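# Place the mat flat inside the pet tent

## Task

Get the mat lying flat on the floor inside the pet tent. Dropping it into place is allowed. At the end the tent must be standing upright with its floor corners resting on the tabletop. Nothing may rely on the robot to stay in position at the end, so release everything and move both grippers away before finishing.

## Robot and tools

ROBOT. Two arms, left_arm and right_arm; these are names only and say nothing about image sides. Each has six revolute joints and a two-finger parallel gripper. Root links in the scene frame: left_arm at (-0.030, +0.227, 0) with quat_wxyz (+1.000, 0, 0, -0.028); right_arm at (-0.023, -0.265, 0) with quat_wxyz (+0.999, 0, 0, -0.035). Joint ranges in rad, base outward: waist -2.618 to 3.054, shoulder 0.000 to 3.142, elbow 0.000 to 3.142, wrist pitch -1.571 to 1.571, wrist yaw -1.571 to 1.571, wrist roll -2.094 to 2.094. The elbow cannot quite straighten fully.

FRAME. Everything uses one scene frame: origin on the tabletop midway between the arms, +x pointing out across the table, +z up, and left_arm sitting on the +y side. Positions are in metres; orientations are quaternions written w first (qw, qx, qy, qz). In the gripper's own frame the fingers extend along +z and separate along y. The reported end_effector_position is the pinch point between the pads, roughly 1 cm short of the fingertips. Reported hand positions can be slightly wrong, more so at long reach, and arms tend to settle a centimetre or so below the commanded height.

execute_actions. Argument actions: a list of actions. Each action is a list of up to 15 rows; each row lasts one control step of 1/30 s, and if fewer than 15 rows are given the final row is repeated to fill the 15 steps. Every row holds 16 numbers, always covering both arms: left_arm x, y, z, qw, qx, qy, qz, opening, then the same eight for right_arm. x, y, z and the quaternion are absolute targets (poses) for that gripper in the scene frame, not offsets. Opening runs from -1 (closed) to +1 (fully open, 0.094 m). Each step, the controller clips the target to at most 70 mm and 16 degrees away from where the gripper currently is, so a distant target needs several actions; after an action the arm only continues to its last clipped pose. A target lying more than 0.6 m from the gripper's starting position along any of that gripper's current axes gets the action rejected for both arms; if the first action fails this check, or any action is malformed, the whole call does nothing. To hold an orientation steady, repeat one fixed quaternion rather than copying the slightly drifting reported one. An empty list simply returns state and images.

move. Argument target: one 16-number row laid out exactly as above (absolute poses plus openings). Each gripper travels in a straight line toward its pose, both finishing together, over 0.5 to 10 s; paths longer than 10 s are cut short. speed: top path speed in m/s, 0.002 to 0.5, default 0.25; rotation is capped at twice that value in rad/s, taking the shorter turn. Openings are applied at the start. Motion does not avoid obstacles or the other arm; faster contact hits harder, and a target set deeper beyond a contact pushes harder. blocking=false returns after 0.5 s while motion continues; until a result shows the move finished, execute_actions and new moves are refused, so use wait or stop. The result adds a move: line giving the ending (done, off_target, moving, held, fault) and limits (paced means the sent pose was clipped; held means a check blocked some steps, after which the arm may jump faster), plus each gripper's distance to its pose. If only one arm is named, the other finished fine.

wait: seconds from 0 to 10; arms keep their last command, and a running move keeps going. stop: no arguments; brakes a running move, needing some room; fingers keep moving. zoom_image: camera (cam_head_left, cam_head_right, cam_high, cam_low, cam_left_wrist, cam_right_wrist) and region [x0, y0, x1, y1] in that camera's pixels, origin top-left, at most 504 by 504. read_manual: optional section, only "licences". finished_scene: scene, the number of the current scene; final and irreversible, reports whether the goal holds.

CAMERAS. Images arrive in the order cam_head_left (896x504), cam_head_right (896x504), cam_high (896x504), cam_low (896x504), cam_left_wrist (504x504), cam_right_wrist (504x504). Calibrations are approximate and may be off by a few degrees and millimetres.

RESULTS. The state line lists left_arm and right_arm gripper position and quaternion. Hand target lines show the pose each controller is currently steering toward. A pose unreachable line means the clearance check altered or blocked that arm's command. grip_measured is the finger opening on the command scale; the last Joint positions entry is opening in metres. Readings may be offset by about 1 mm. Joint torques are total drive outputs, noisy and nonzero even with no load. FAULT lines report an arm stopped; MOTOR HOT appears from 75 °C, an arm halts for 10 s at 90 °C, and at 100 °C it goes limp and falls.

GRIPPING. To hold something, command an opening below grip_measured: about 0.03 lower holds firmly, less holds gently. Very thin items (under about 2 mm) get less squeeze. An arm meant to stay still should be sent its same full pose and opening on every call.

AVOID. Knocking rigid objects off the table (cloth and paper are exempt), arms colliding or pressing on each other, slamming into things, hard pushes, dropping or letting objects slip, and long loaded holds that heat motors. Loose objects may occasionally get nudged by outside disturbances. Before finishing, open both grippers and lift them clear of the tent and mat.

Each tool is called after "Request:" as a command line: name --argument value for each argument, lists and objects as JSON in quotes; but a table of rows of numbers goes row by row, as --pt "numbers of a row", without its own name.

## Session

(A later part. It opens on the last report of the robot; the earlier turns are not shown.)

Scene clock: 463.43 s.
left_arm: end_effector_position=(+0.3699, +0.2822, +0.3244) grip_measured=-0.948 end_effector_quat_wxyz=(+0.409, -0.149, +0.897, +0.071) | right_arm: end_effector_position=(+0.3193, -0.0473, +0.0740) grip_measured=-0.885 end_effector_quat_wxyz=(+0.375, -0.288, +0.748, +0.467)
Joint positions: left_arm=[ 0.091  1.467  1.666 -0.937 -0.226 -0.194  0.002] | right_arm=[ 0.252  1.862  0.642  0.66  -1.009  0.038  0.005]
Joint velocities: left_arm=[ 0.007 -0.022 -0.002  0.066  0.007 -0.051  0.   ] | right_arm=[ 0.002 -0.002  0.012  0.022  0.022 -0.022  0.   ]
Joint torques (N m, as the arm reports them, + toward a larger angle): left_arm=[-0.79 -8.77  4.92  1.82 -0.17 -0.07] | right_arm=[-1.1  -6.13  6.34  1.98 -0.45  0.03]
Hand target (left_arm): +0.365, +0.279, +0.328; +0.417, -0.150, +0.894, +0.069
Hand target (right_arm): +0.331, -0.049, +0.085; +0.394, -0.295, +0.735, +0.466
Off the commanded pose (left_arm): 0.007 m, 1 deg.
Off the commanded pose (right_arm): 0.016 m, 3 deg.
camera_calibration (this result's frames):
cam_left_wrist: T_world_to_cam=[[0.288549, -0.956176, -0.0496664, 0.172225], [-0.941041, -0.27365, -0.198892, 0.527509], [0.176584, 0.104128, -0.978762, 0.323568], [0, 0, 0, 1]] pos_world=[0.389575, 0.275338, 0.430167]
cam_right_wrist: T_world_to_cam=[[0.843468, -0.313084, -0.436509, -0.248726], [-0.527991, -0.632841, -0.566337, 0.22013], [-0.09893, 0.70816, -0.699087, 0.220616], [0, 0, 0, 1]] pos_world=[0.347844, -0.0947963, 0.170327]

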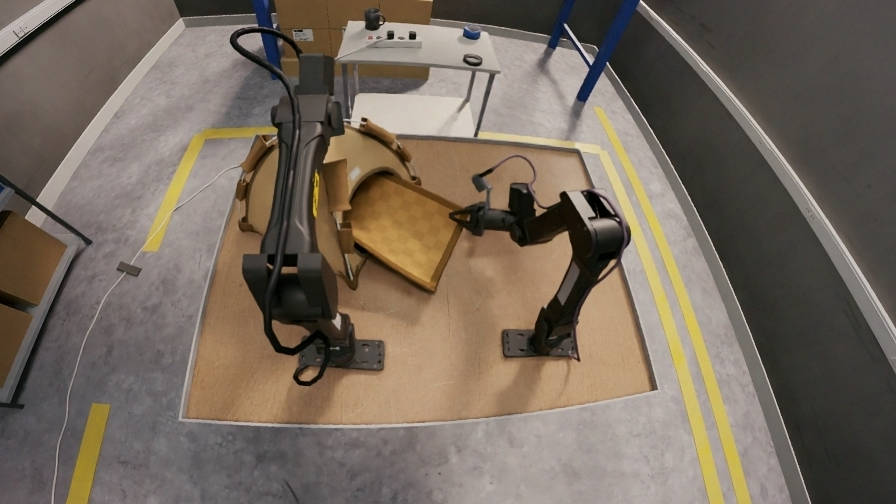

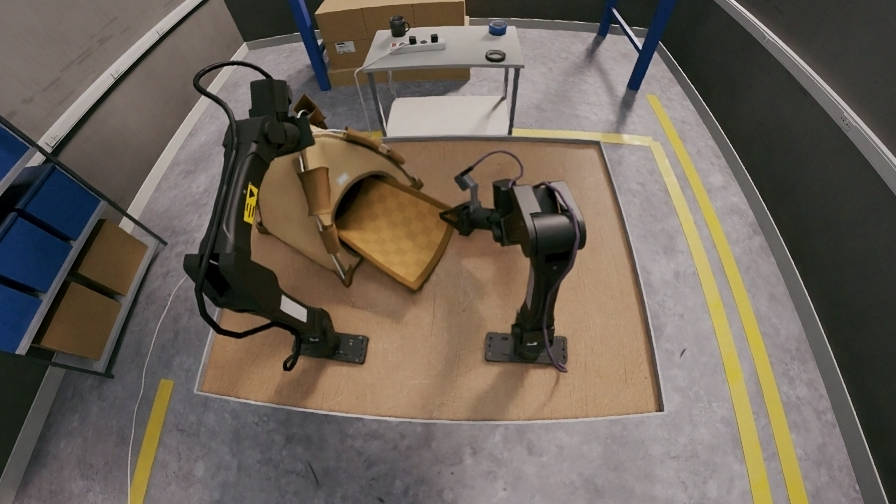

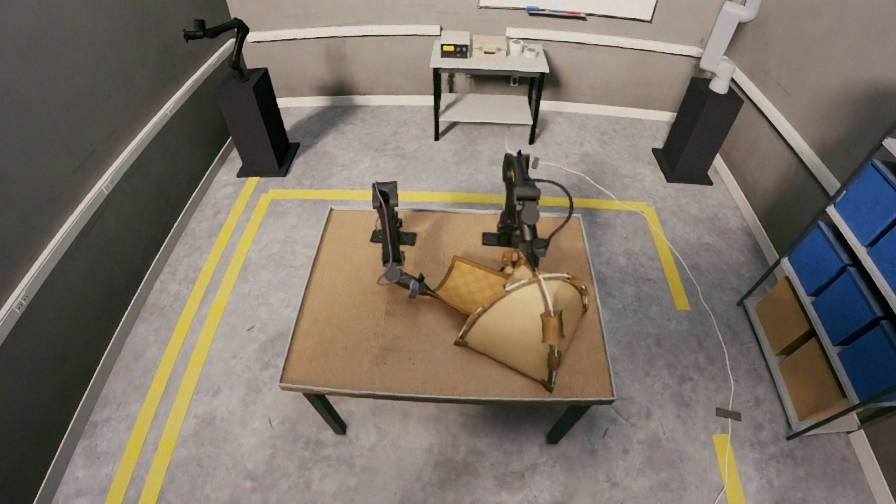

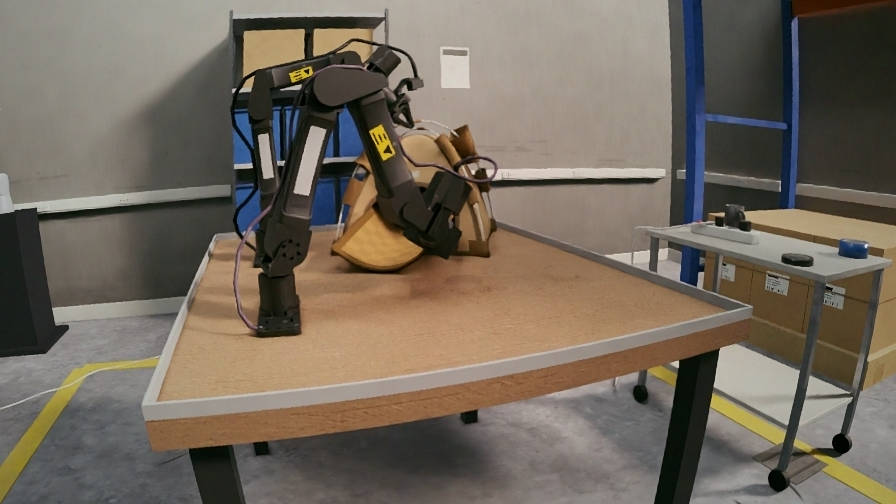

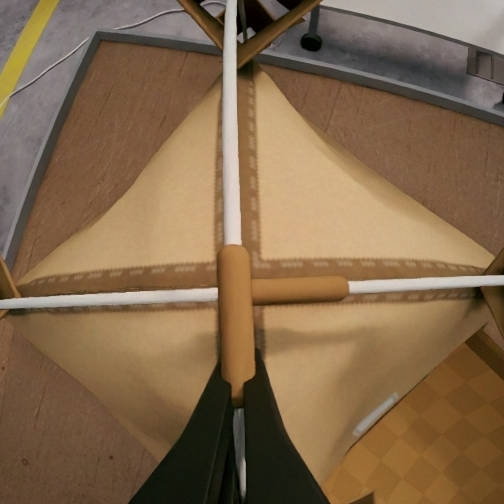

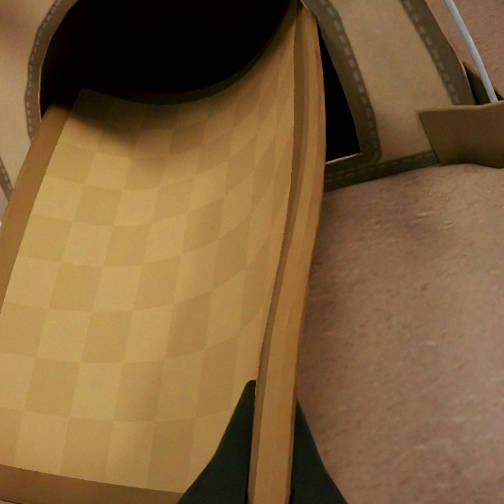

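Request:
move --target '[0.365,0.2794,0.324,0.4168,-0.1496,0.8939,0.0697,-0.96, 0.376,0.049,0.093,0.3885,-0.3311,0.7437,0.4315,-0.92]' --speed 0.08

Scene clock: 470.17 s.
left_arm: end_effector_position=(+0.3709, +0.2822, +0.3234) grip_measured=-0.948 end_effector_quat_wxyz=(+0.415, -0.149, +0.895, +0.070) | right_arm: end_effector_position=(+0.3719, +0.0402, +0.0846) grip_measured=-0.885 end_effector_quat_wxyz=(+0.385, -0.322, +0.752, +0.427)
Joint positions: left_arm=[ 0.091  1.458  1.644 -0.912 -0.226 -0.194  0.002] | right_arm=[ 0.472  2.008  0.976  0.536 -0.775  0.072  0.005]
Joint velocities: left_arm=[ 0.007  0.007 -0.007  0.022 -0.037 -0.051 -0.001] | right_arm=[-0.007 -0.007 -0.012 -0.007 -0.037 -0.022  0.   ]
Joint torques (N m, as the arm reports them, + toward a larger angle): left_arm=[-0.72 -8.61  4.7   1.73 -0.16 -0.06] | right_arm=[ 1.18 -8.26  7.48  1.8  -0.29  0.  ]
Hand target (left_arm): +0.365, +0.279, +0.324; +0.416, -0.150, +0.894, +0.070
Hand target (right_arm): +0.374, +0.050, +0.093; +0.389, -0.331, +0.744, +0.432
Off the commanded pose (left_arm): 0.007 m, 0 deg.
Off the commanded pose (right_arm): 0.013 m, 2 deg.
move: off_target (right_arm)
camera_calibration (this result's frames):
cam_left_wrist: T_world_to_cam=[[0.289136, -0.956156, -0.0465472, 0.170697], [-0.938544, -0.273564, -0.210473, 0.531016], [0.188511, 0.104542, -0.976491, 0.317127], [0, 0, 0, 1]] pos_world=[0.389245, 0.275326, 0.429381]
cam_right_wrist: T_world_to_cam=[[0.872106, -0.339348, -0.352526, -0.277736], [-0.486095, -0.683373, -0.544714, 0.293938], [-0.0560593, 0.646409, -0.760929, 0.162995], [0, 0, 0, 1]] pos_world=[0.394234, 0.00125908, 0.18623]

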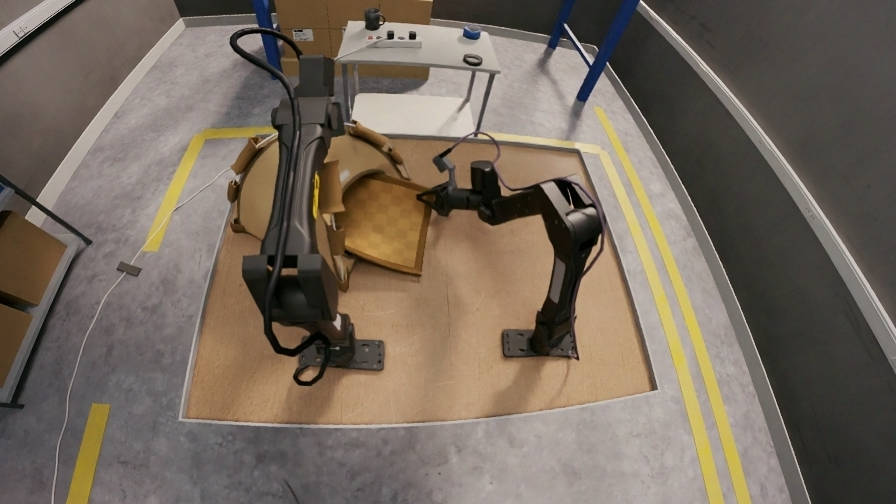

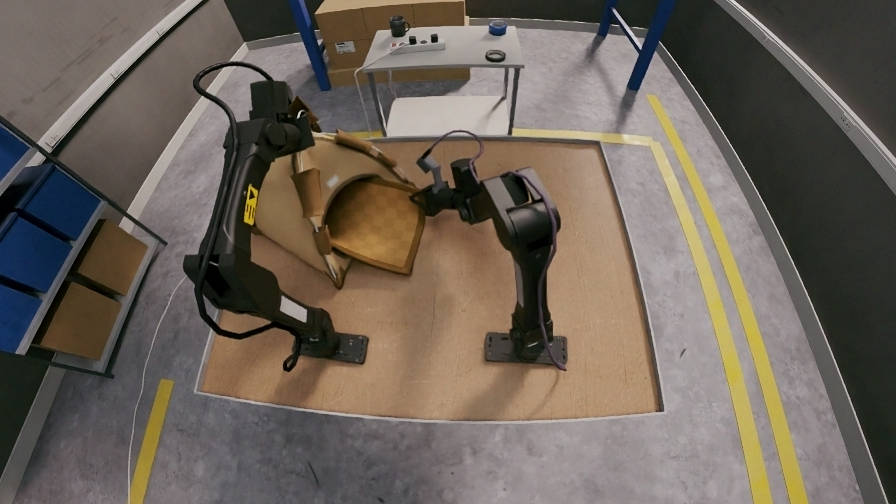

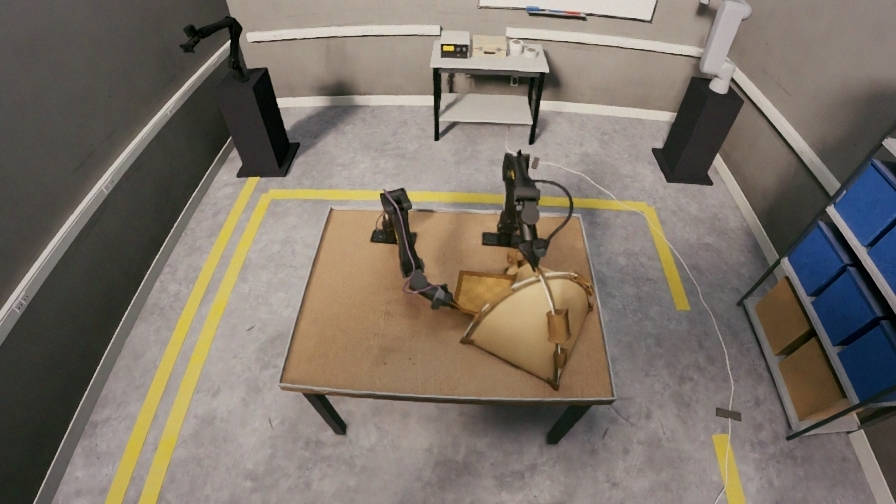

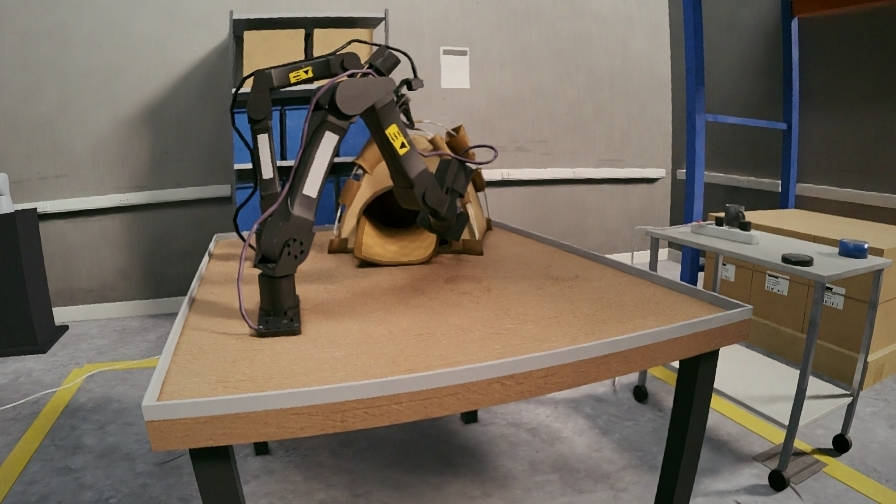

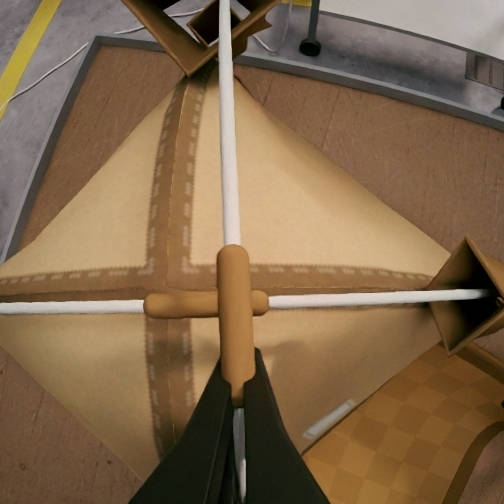

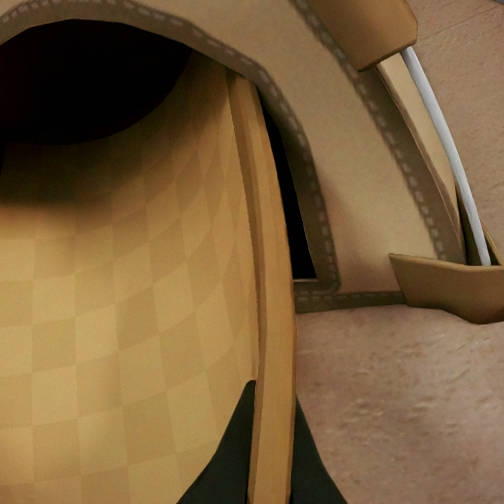

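Request:
execute_actions --actions '[]'

Scene clock: 479.67 s.
left_arm: end_effector_position=(+0.3709, +0.2822, +0.3234) grip_measured=-0.948 end_effector_quat_wxyz=(+0.415, -0.149, +0.895, +0.070) | right_arm: end_effector_position=(+0.3720, +0.0402, +0.0845) grip_measured=-0.885 end_effector_quat_wxyz=(+0.385, -0.321, +0.753, +0.427)
Joint positions: left_arm=[ 0.091  1.458  1.644 -0.912 -0.226 -0.194  0.002] | right_arm=[ 0.472  2.008  0.976  0.536 -0.774  0.072  0.005]
Joint velocities: left_arm=[-0.007 -0.012 -0.002  0.037  0.051  0.007  0.001] | right_arm=[-0.007 -0.012 -0.032  0.022 -0.081 -0.037  0.   ]
Joint torques (N m, as the arm reports them, + toward a larger angle): left_arm=[-0.78 -8.48  4.82  1.77 -0.17 -0.08] | right_arm=[ 1.13 -8.27  7.52  1.78 -0.29  0.01]
Hand target (left_arm): +0.365, +0.279, +0.324; +0.416, -0.150, +0.894, +0.070
Hand target (right_arm): +0.374, +0.050, +0.093; +0.389, -0.331, +0.743, +0.432
Off the commanded pose (left_arm): 0.007 m, 0 deg.
Off the commanded pose (right_arm): 0.013 m, 2 deg.
camera_calibration (this result's frames):
cam_left_wrist: T_world_to_cam=[[0.289136, -0.956156, -0.0465472, 0.170697], [-0.938544, -0.273564, -0.210473, 0.531016], [0.188511, 0.104542, -0.976491, 0.317127], [0, 0, 0, 1]] pos_world=[0.389245, 0.275326, 0.429381]
cam_right_wrist: T_world_to_cam=[[0.871928, -0.340051, -0.352289, -0.277797], [-0.486477, -0.683228, -0.544555, 0.294053], [-0.0555175, 0.646193, -0.761152, 0.162829], [0, 0, 0, 1]] pos_world=[0.394309, 0.00122133, 0.186201]

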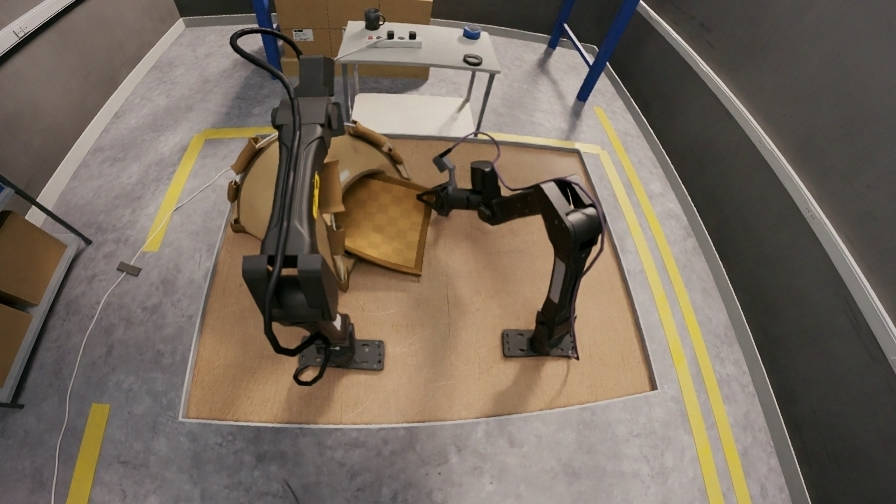

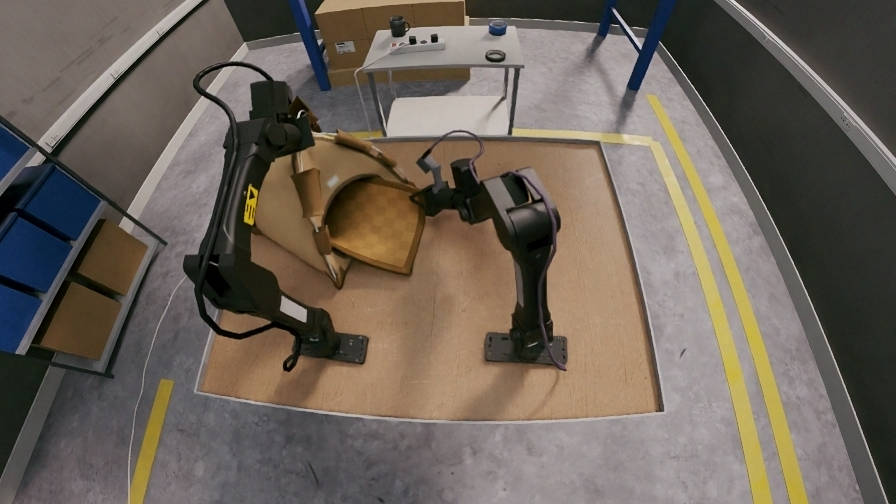

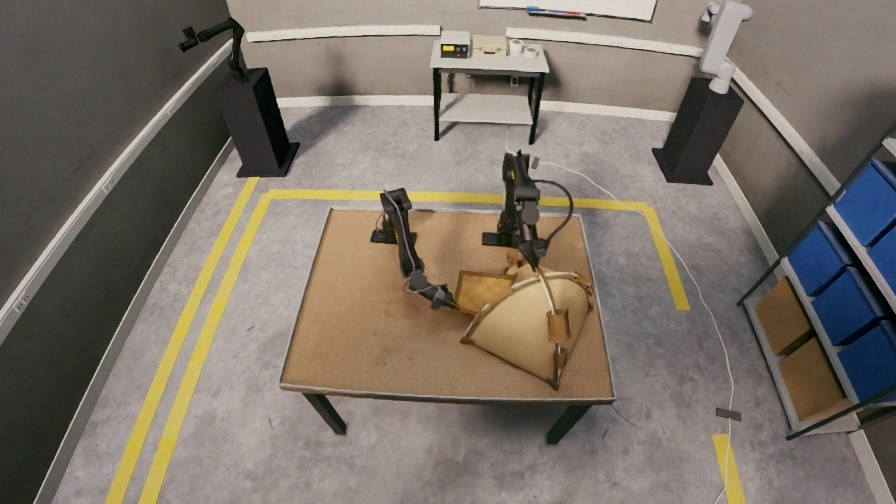

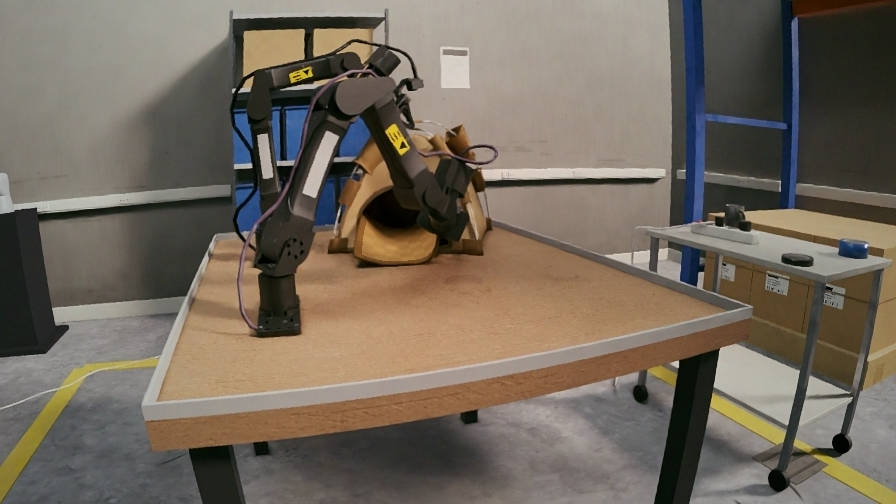

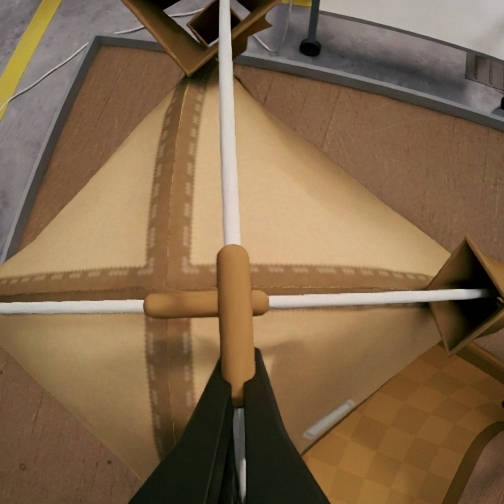

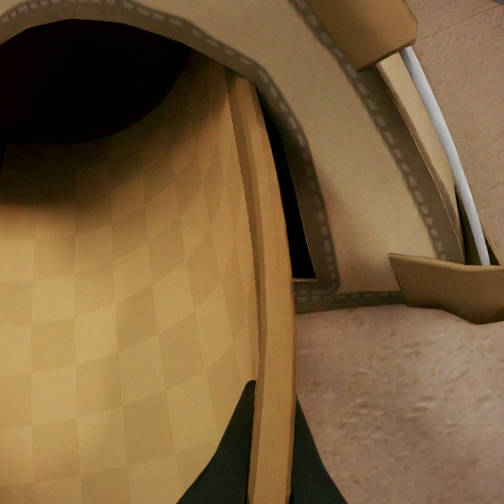

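Request:
zoom_image --camera "cam_head_right" --region '[240, 110, 500, 310]'

Request:
zoom_image --camera "cam_low" --region '[310, 120, 520, 290]'

Request:
zoom_image --camera "cam_high" --region '[410, 230, 630, 410]'

Region (240, 110, 500, 310) of cam_head_right's 896x504 image, scaled by 1.938, with more detail than that image has; it fills the top 388 rows of this view, and the rest is white.

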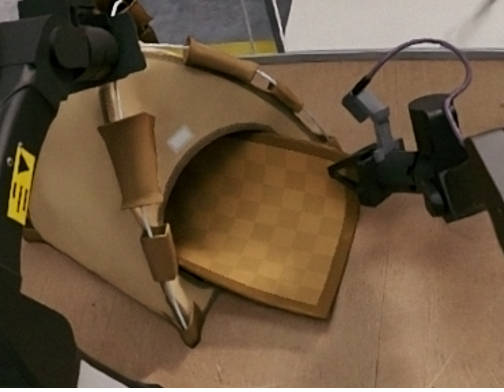

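Region (310, 120, 520, 290) of cam_low's 896x504 image, scaled by 2.400, with more detail than that image has; it fills the top 408 rows of this view, and the rest is white.

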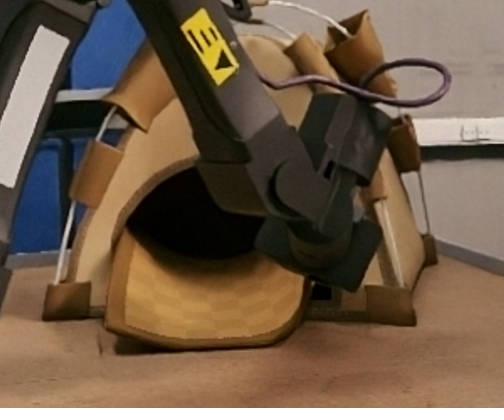

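Region (410, 230, 630, 410) of cam_high's 896x504 image, scaled by 2.291, with more detail than that image has; it fills the top 412 rows of this view, and the rest is white.

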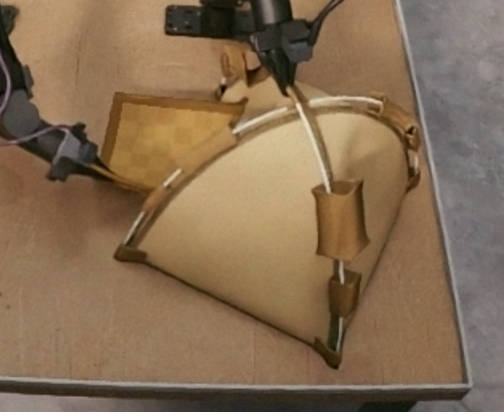

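Request:
move --target '[0.365,0.2794,0.318,0.4168,-0.1496,0.8939,0.0697,-0.96, 0.335,0.042,0.100,0.4315,-0.2516,0.7742,0.3886,-0.92]' --speed 0.06

Scene clock: 522.30 s.
left_arm: end_effector_position=(+0.3719, +0.2823, +0.3223) grip_measured=-0.948 end_effector_quat_wxyz=(+0.422, -0.150, +0.891, +0.069) | right_arm: end_effector_position=(+0.3422, +0.0353, +0.0878) grip_measured=-0.885 end_effector_quat_wxyz=(+0.420, -0.244, +0.788, +0.378)
Joint positions: left_arm=[ 0.091  1.445  1.615 -0.879 -0.226 -0.194  0.002] | right_arm=[ 0.578  1.851  0.749  0.681 -0.486  0.226  0.005]
Joint velocities: left_arm=[ 0.002 -0.027 -0.017  0.022 -0.007 -0.051 -0.001] | right_arm=[-0.002 -0.002  0.002  0.037  0.066 -0.037  0.   ]
Joint torques (N m, as the arm reports them, + toward a larger angle): left_arm=[-0.71 -8.15  4.39  1.69 -0.18 -0.06] | right_arm=[ 1.33 -9.17  3.57  2.39 -0.23  0.09]
Hand target (left_arm): +0.365, +0.279, +0.318; +0.417, -0.150, +0.894, +0.070
Hand target (right_arm): +0.335, +0.042, +0.100; +0.431, -0.252, +0.775, +0.389
Off the commanded pose (left_arm): 0.009 m, 1 deg.
Off the commanded pose (right_arm): 0.016 m, 3 deg.
move: off_target (right_arm)
camera_calibration (this result's frames):
cam_left_wrist: T_world_to_cam=[[0.289864, -0.956131, -0.0423449, 0.168751], [-0.934966, -0.27344, -0.225986, 0.535367], [0.204493, 0.105096, -0.97321, 0.308642], [0, 0, 0, 1]] pos_world=[0.38852, 0.275301, 0.428504]
cam_right_wrist: T_world_to_cam=[[0.7796, -0.519202, -0.350219, -0.214481], [-0.622333, -0.57957, -0.526117, 0.319206], [0.0701849, 0.628114, -0.77495, 0.125632], [0, 0, 0, 1]] pos_world=[0.357045, -0.00526753, 0.190183]

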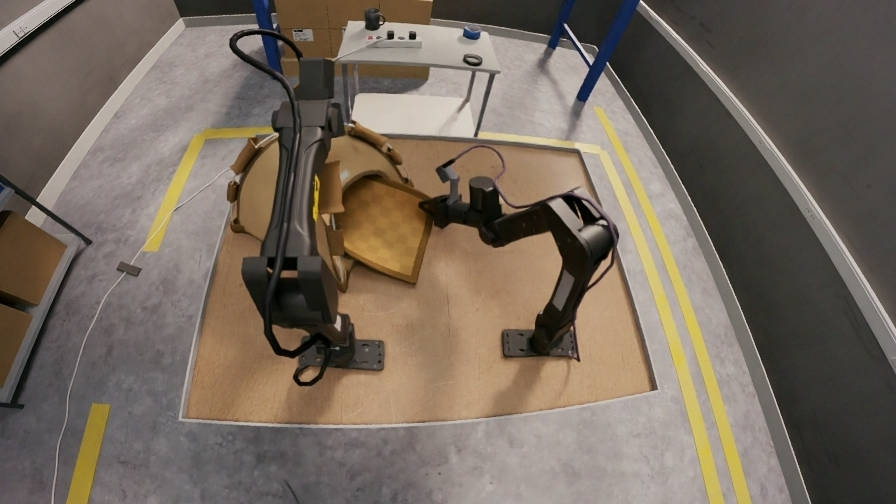

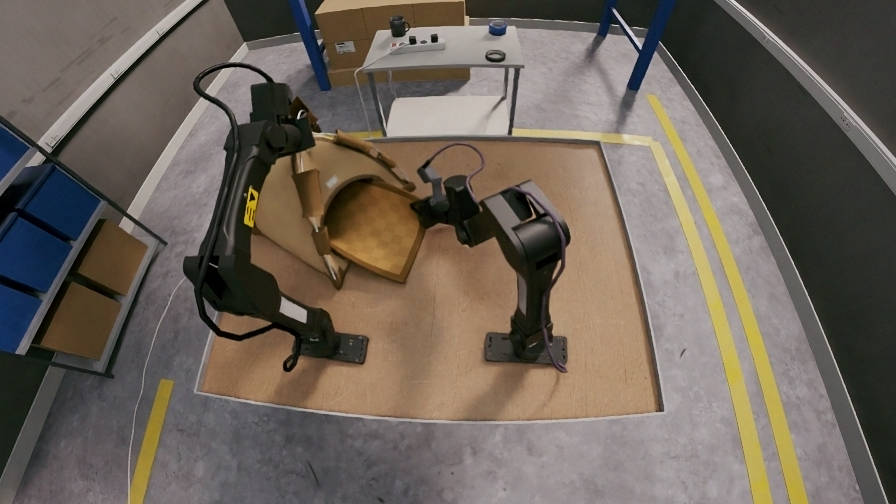

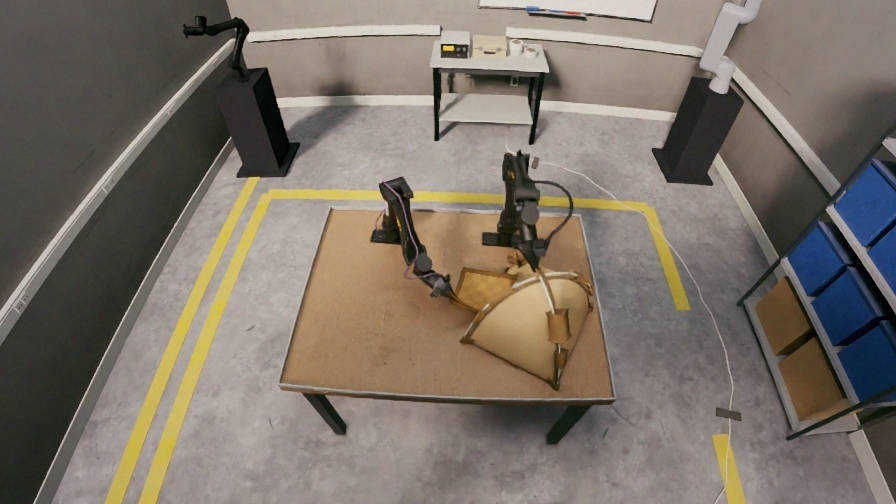

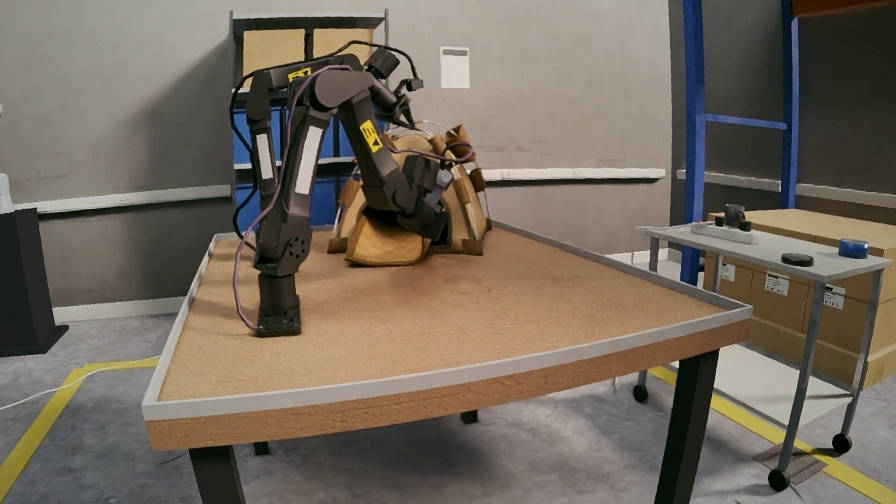

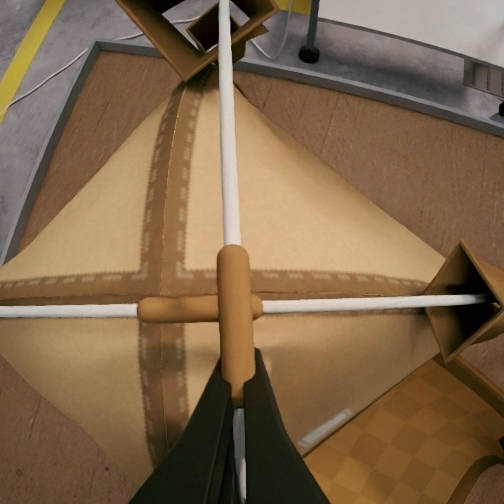

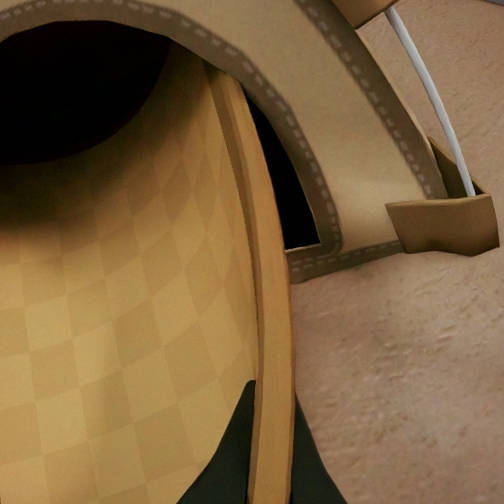

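Request:
zoom_image --camera "cam_head_right" --region '[240, 110, 500, 310]'

Request:
zoom_image --camera "cam_low" --region '[310, 120, 520, 290]'

Region (240, 110, 500, 310) of cam_head_right's 896x504 image, scaled by 1.938, with more detail than that image has; it fills the top 388 rows of this view, and the rest is white.

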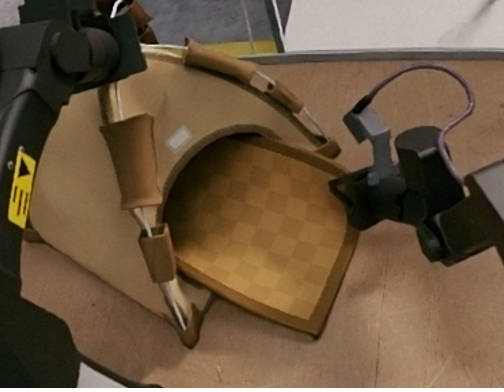

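Region (310, 120, 520, 290) of cam_low's 896x504 image, scaled by 2.400, with more detail than that image has; it fills the top 408 rows of this view, and the rest is white.

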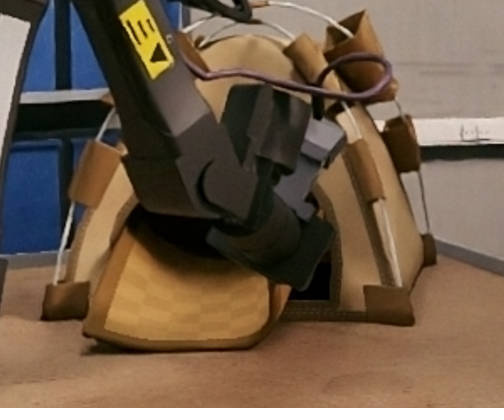

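Request:
execute_actions --actions '[[[0.365,0.2794,0.318,0.4168,-0.1496,0.8939,0.0697,-0.96, 0.337,0.044,0.098,0.4315,-0.2516,0.7742,0.3886,-0.8],[0.365,0.2794,0.318,0.4168,-0.1496,0.8939,0.0697,-0.96, 0.337,0.044,0.098,0.4315,-0.2516,0.7742,0.3886,-0.75],[0.365,0.2794,0.318,0.4168,-0.1496,0.8939,0.0697,-0.96, 0.337,0.044,0.098,0.4315,-0.2516,0.7742,0.3886,-0.7],[0.365,0.2794,0.318,0.4168,-0.1496,0.8939,0.0697,-0.96, 0.337,0.044,0.098,0.4315,-0.2516,0.7742,0.3886,-0.65],[0.365,0.2794,0.318,0.4168,-0.1496,0.8939,0.0697,-0.96, 0.337,0.044,0.098,0.4315,-0.2516,0.7742,0.3886,-0.6]]]'

Scene clock: 563.57 s.
left_arm: end_effector_position=(+0.3719, +0.2823, +0.3223) grip_measured=-0.948 end_effector_quat_wxyz=(+0.422, -0.150, +0.891, +0.069) | right_arm: end_effector_position=(+0.3414, +0.0379, +0.0897) grip_measured=-0.602 end_effector_quat_wxyz=(+0.422, -0.244, +0.786, +0.380)
Joint positions: left_arm=[ 0.091  1.445  1.615 -0.879 -0.226 -0.194  0.002] | right_arm=[ 0.585  1.851  0.749  0.691 -0.483  0.232  0.019]
Joint velocities: left_arm=[-0.007  0.012  0.007  0.022 -0.066 -0.007 -0.001] | right_arm=[-0.012 -0.002 -0.002 -0.022  0.007  0.037 -0.001]
Joint torques (N m, as the arm reports them, + toward a larger angle): left_arm=[-0.76 -8.22  4.52  1.69 -0.14 -0.04] | right_arm=[ 1.15 -8.01  4.14  2.41 -0.17  0.04]
Hand target (left_arm): +0.365, +0.279, +0.318; +0.417, -0.149, +0.894, +0.070
Hand target (right_arm): +0.337, +0.044, +0.098; +0.431, -0.251, +0.774, +0.389
Off the commanded pose (left_arm): 0.009 m, 1 deg.
Off the commanded pose (right_arm): 0.011 m, 2 deg.
camera_calibration (this result's frames):
cam_left_wrist: T_world_to_cam=[[0.28988, -0.95613, -0.042247, 0.168701], [-0.93488, -0.273437, -0.226346, 0.535523], [0.204864, 0.105109, -0.97313, 0.308531], [0, 0, 0, 1]] pos_world=[0.38854, 0.275302, 0.428581]
cam_right_wrist: T_world_to_cam=[[0.781945, -0.515423, -0.350571, -0.21279], [-0.619167, -0.57721, -0.53241, 0.320568], [0.0720631, 0.633378, -0.77048, 0.124329], [0, 0, 0, 1]] pos_world=[0.355915, -0.00338905, 0.191869]

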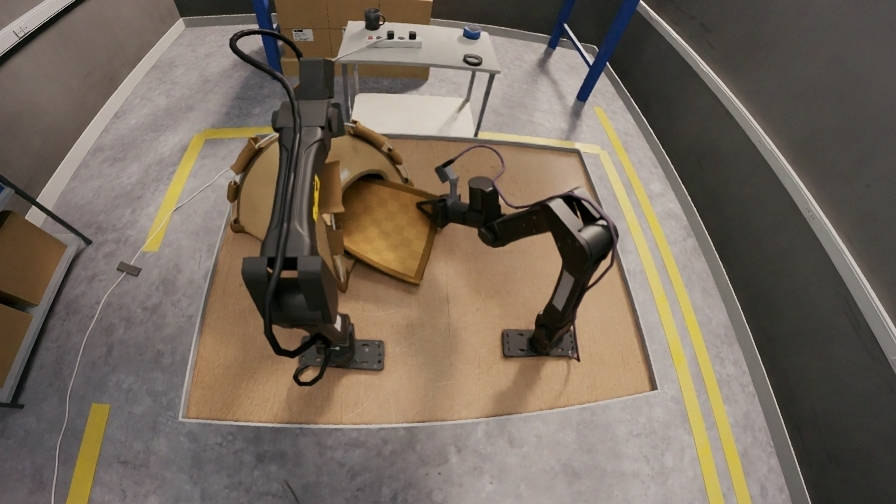

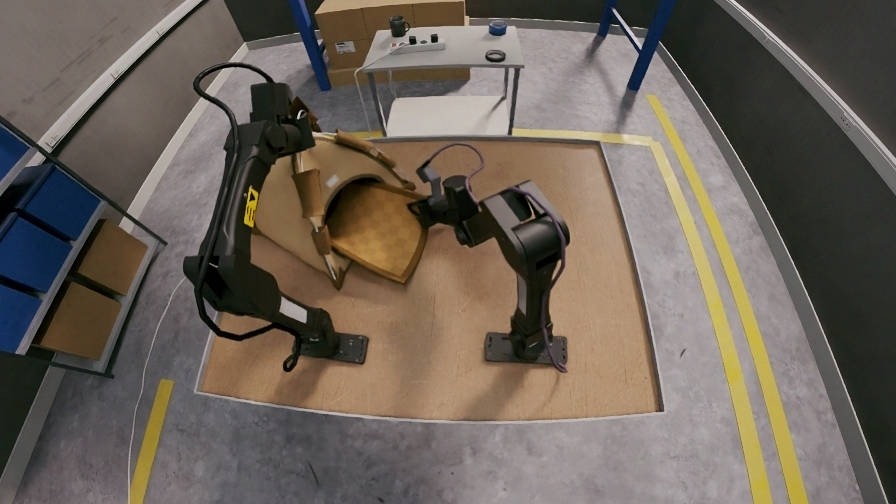

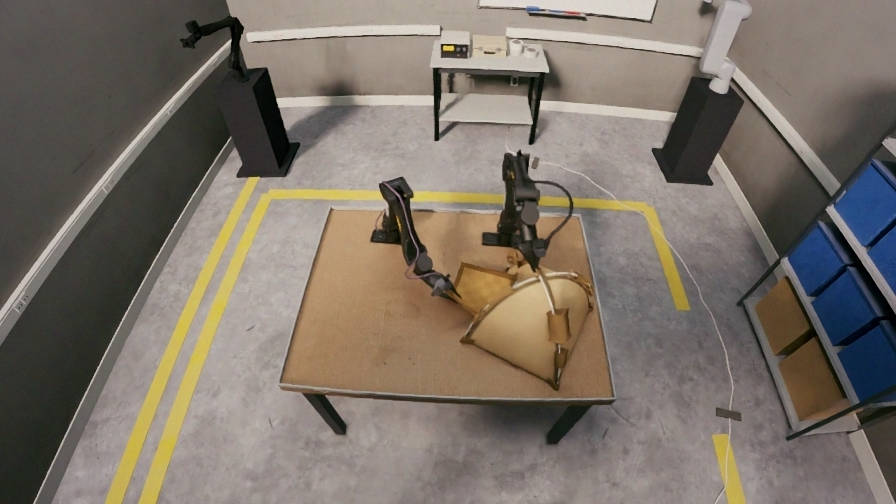

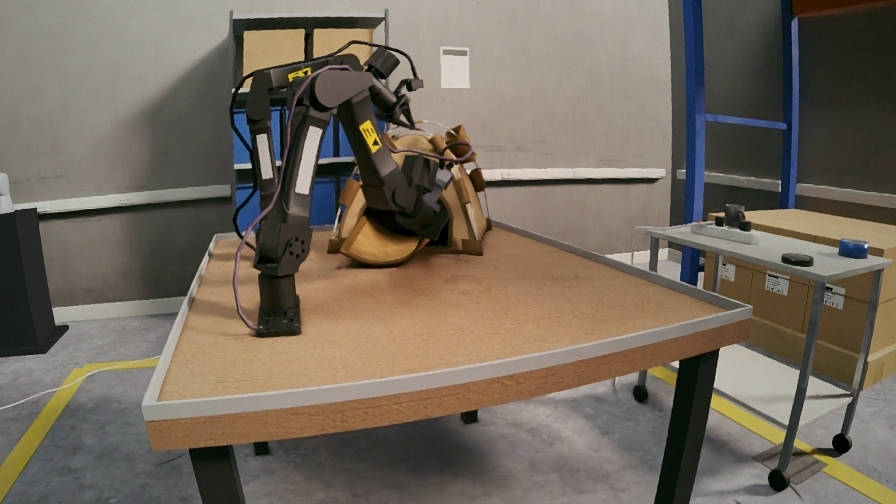

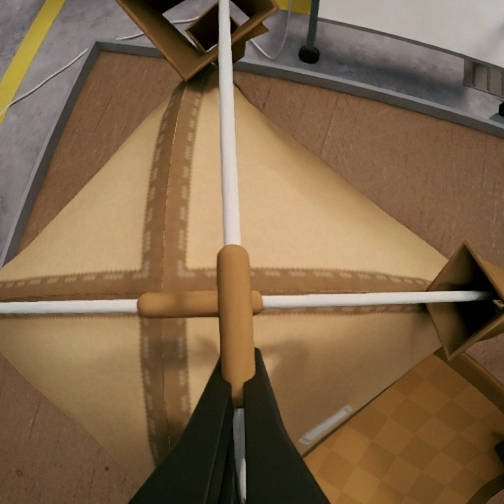

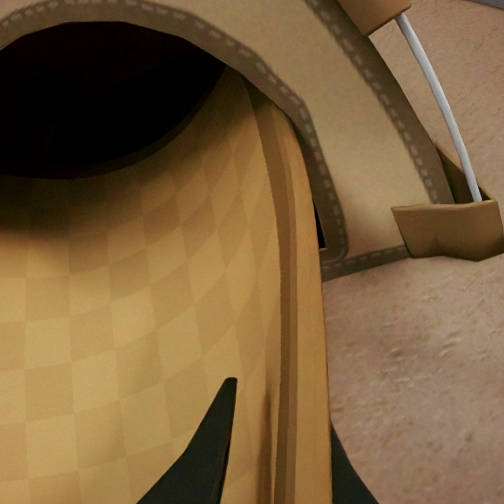

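Request:
zoom_image --camera "cam_head_right" --region '[300, 150, 480, 310]'

Request:
zoom_image --camera "cam_low" --region '[310, 150, 520, 290]'

Region (300, 150, 480, 310) of cam_head_right's 896x504 image, scaled by 2.800, with more detail than that image has.

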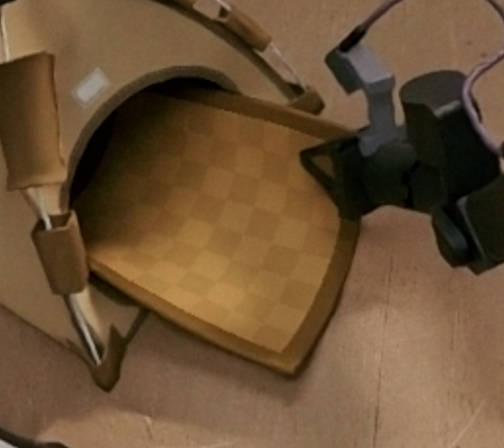

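Region (310, 150, 520, 290) of cam_low's 896x504 image, scaled by 2.400, with more detail than that image has.

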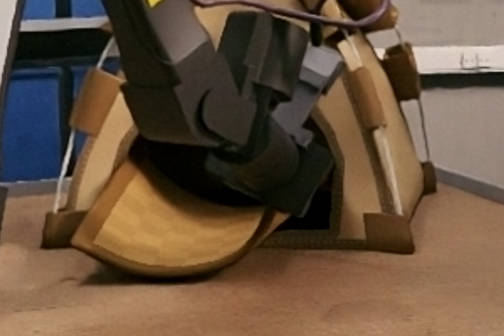

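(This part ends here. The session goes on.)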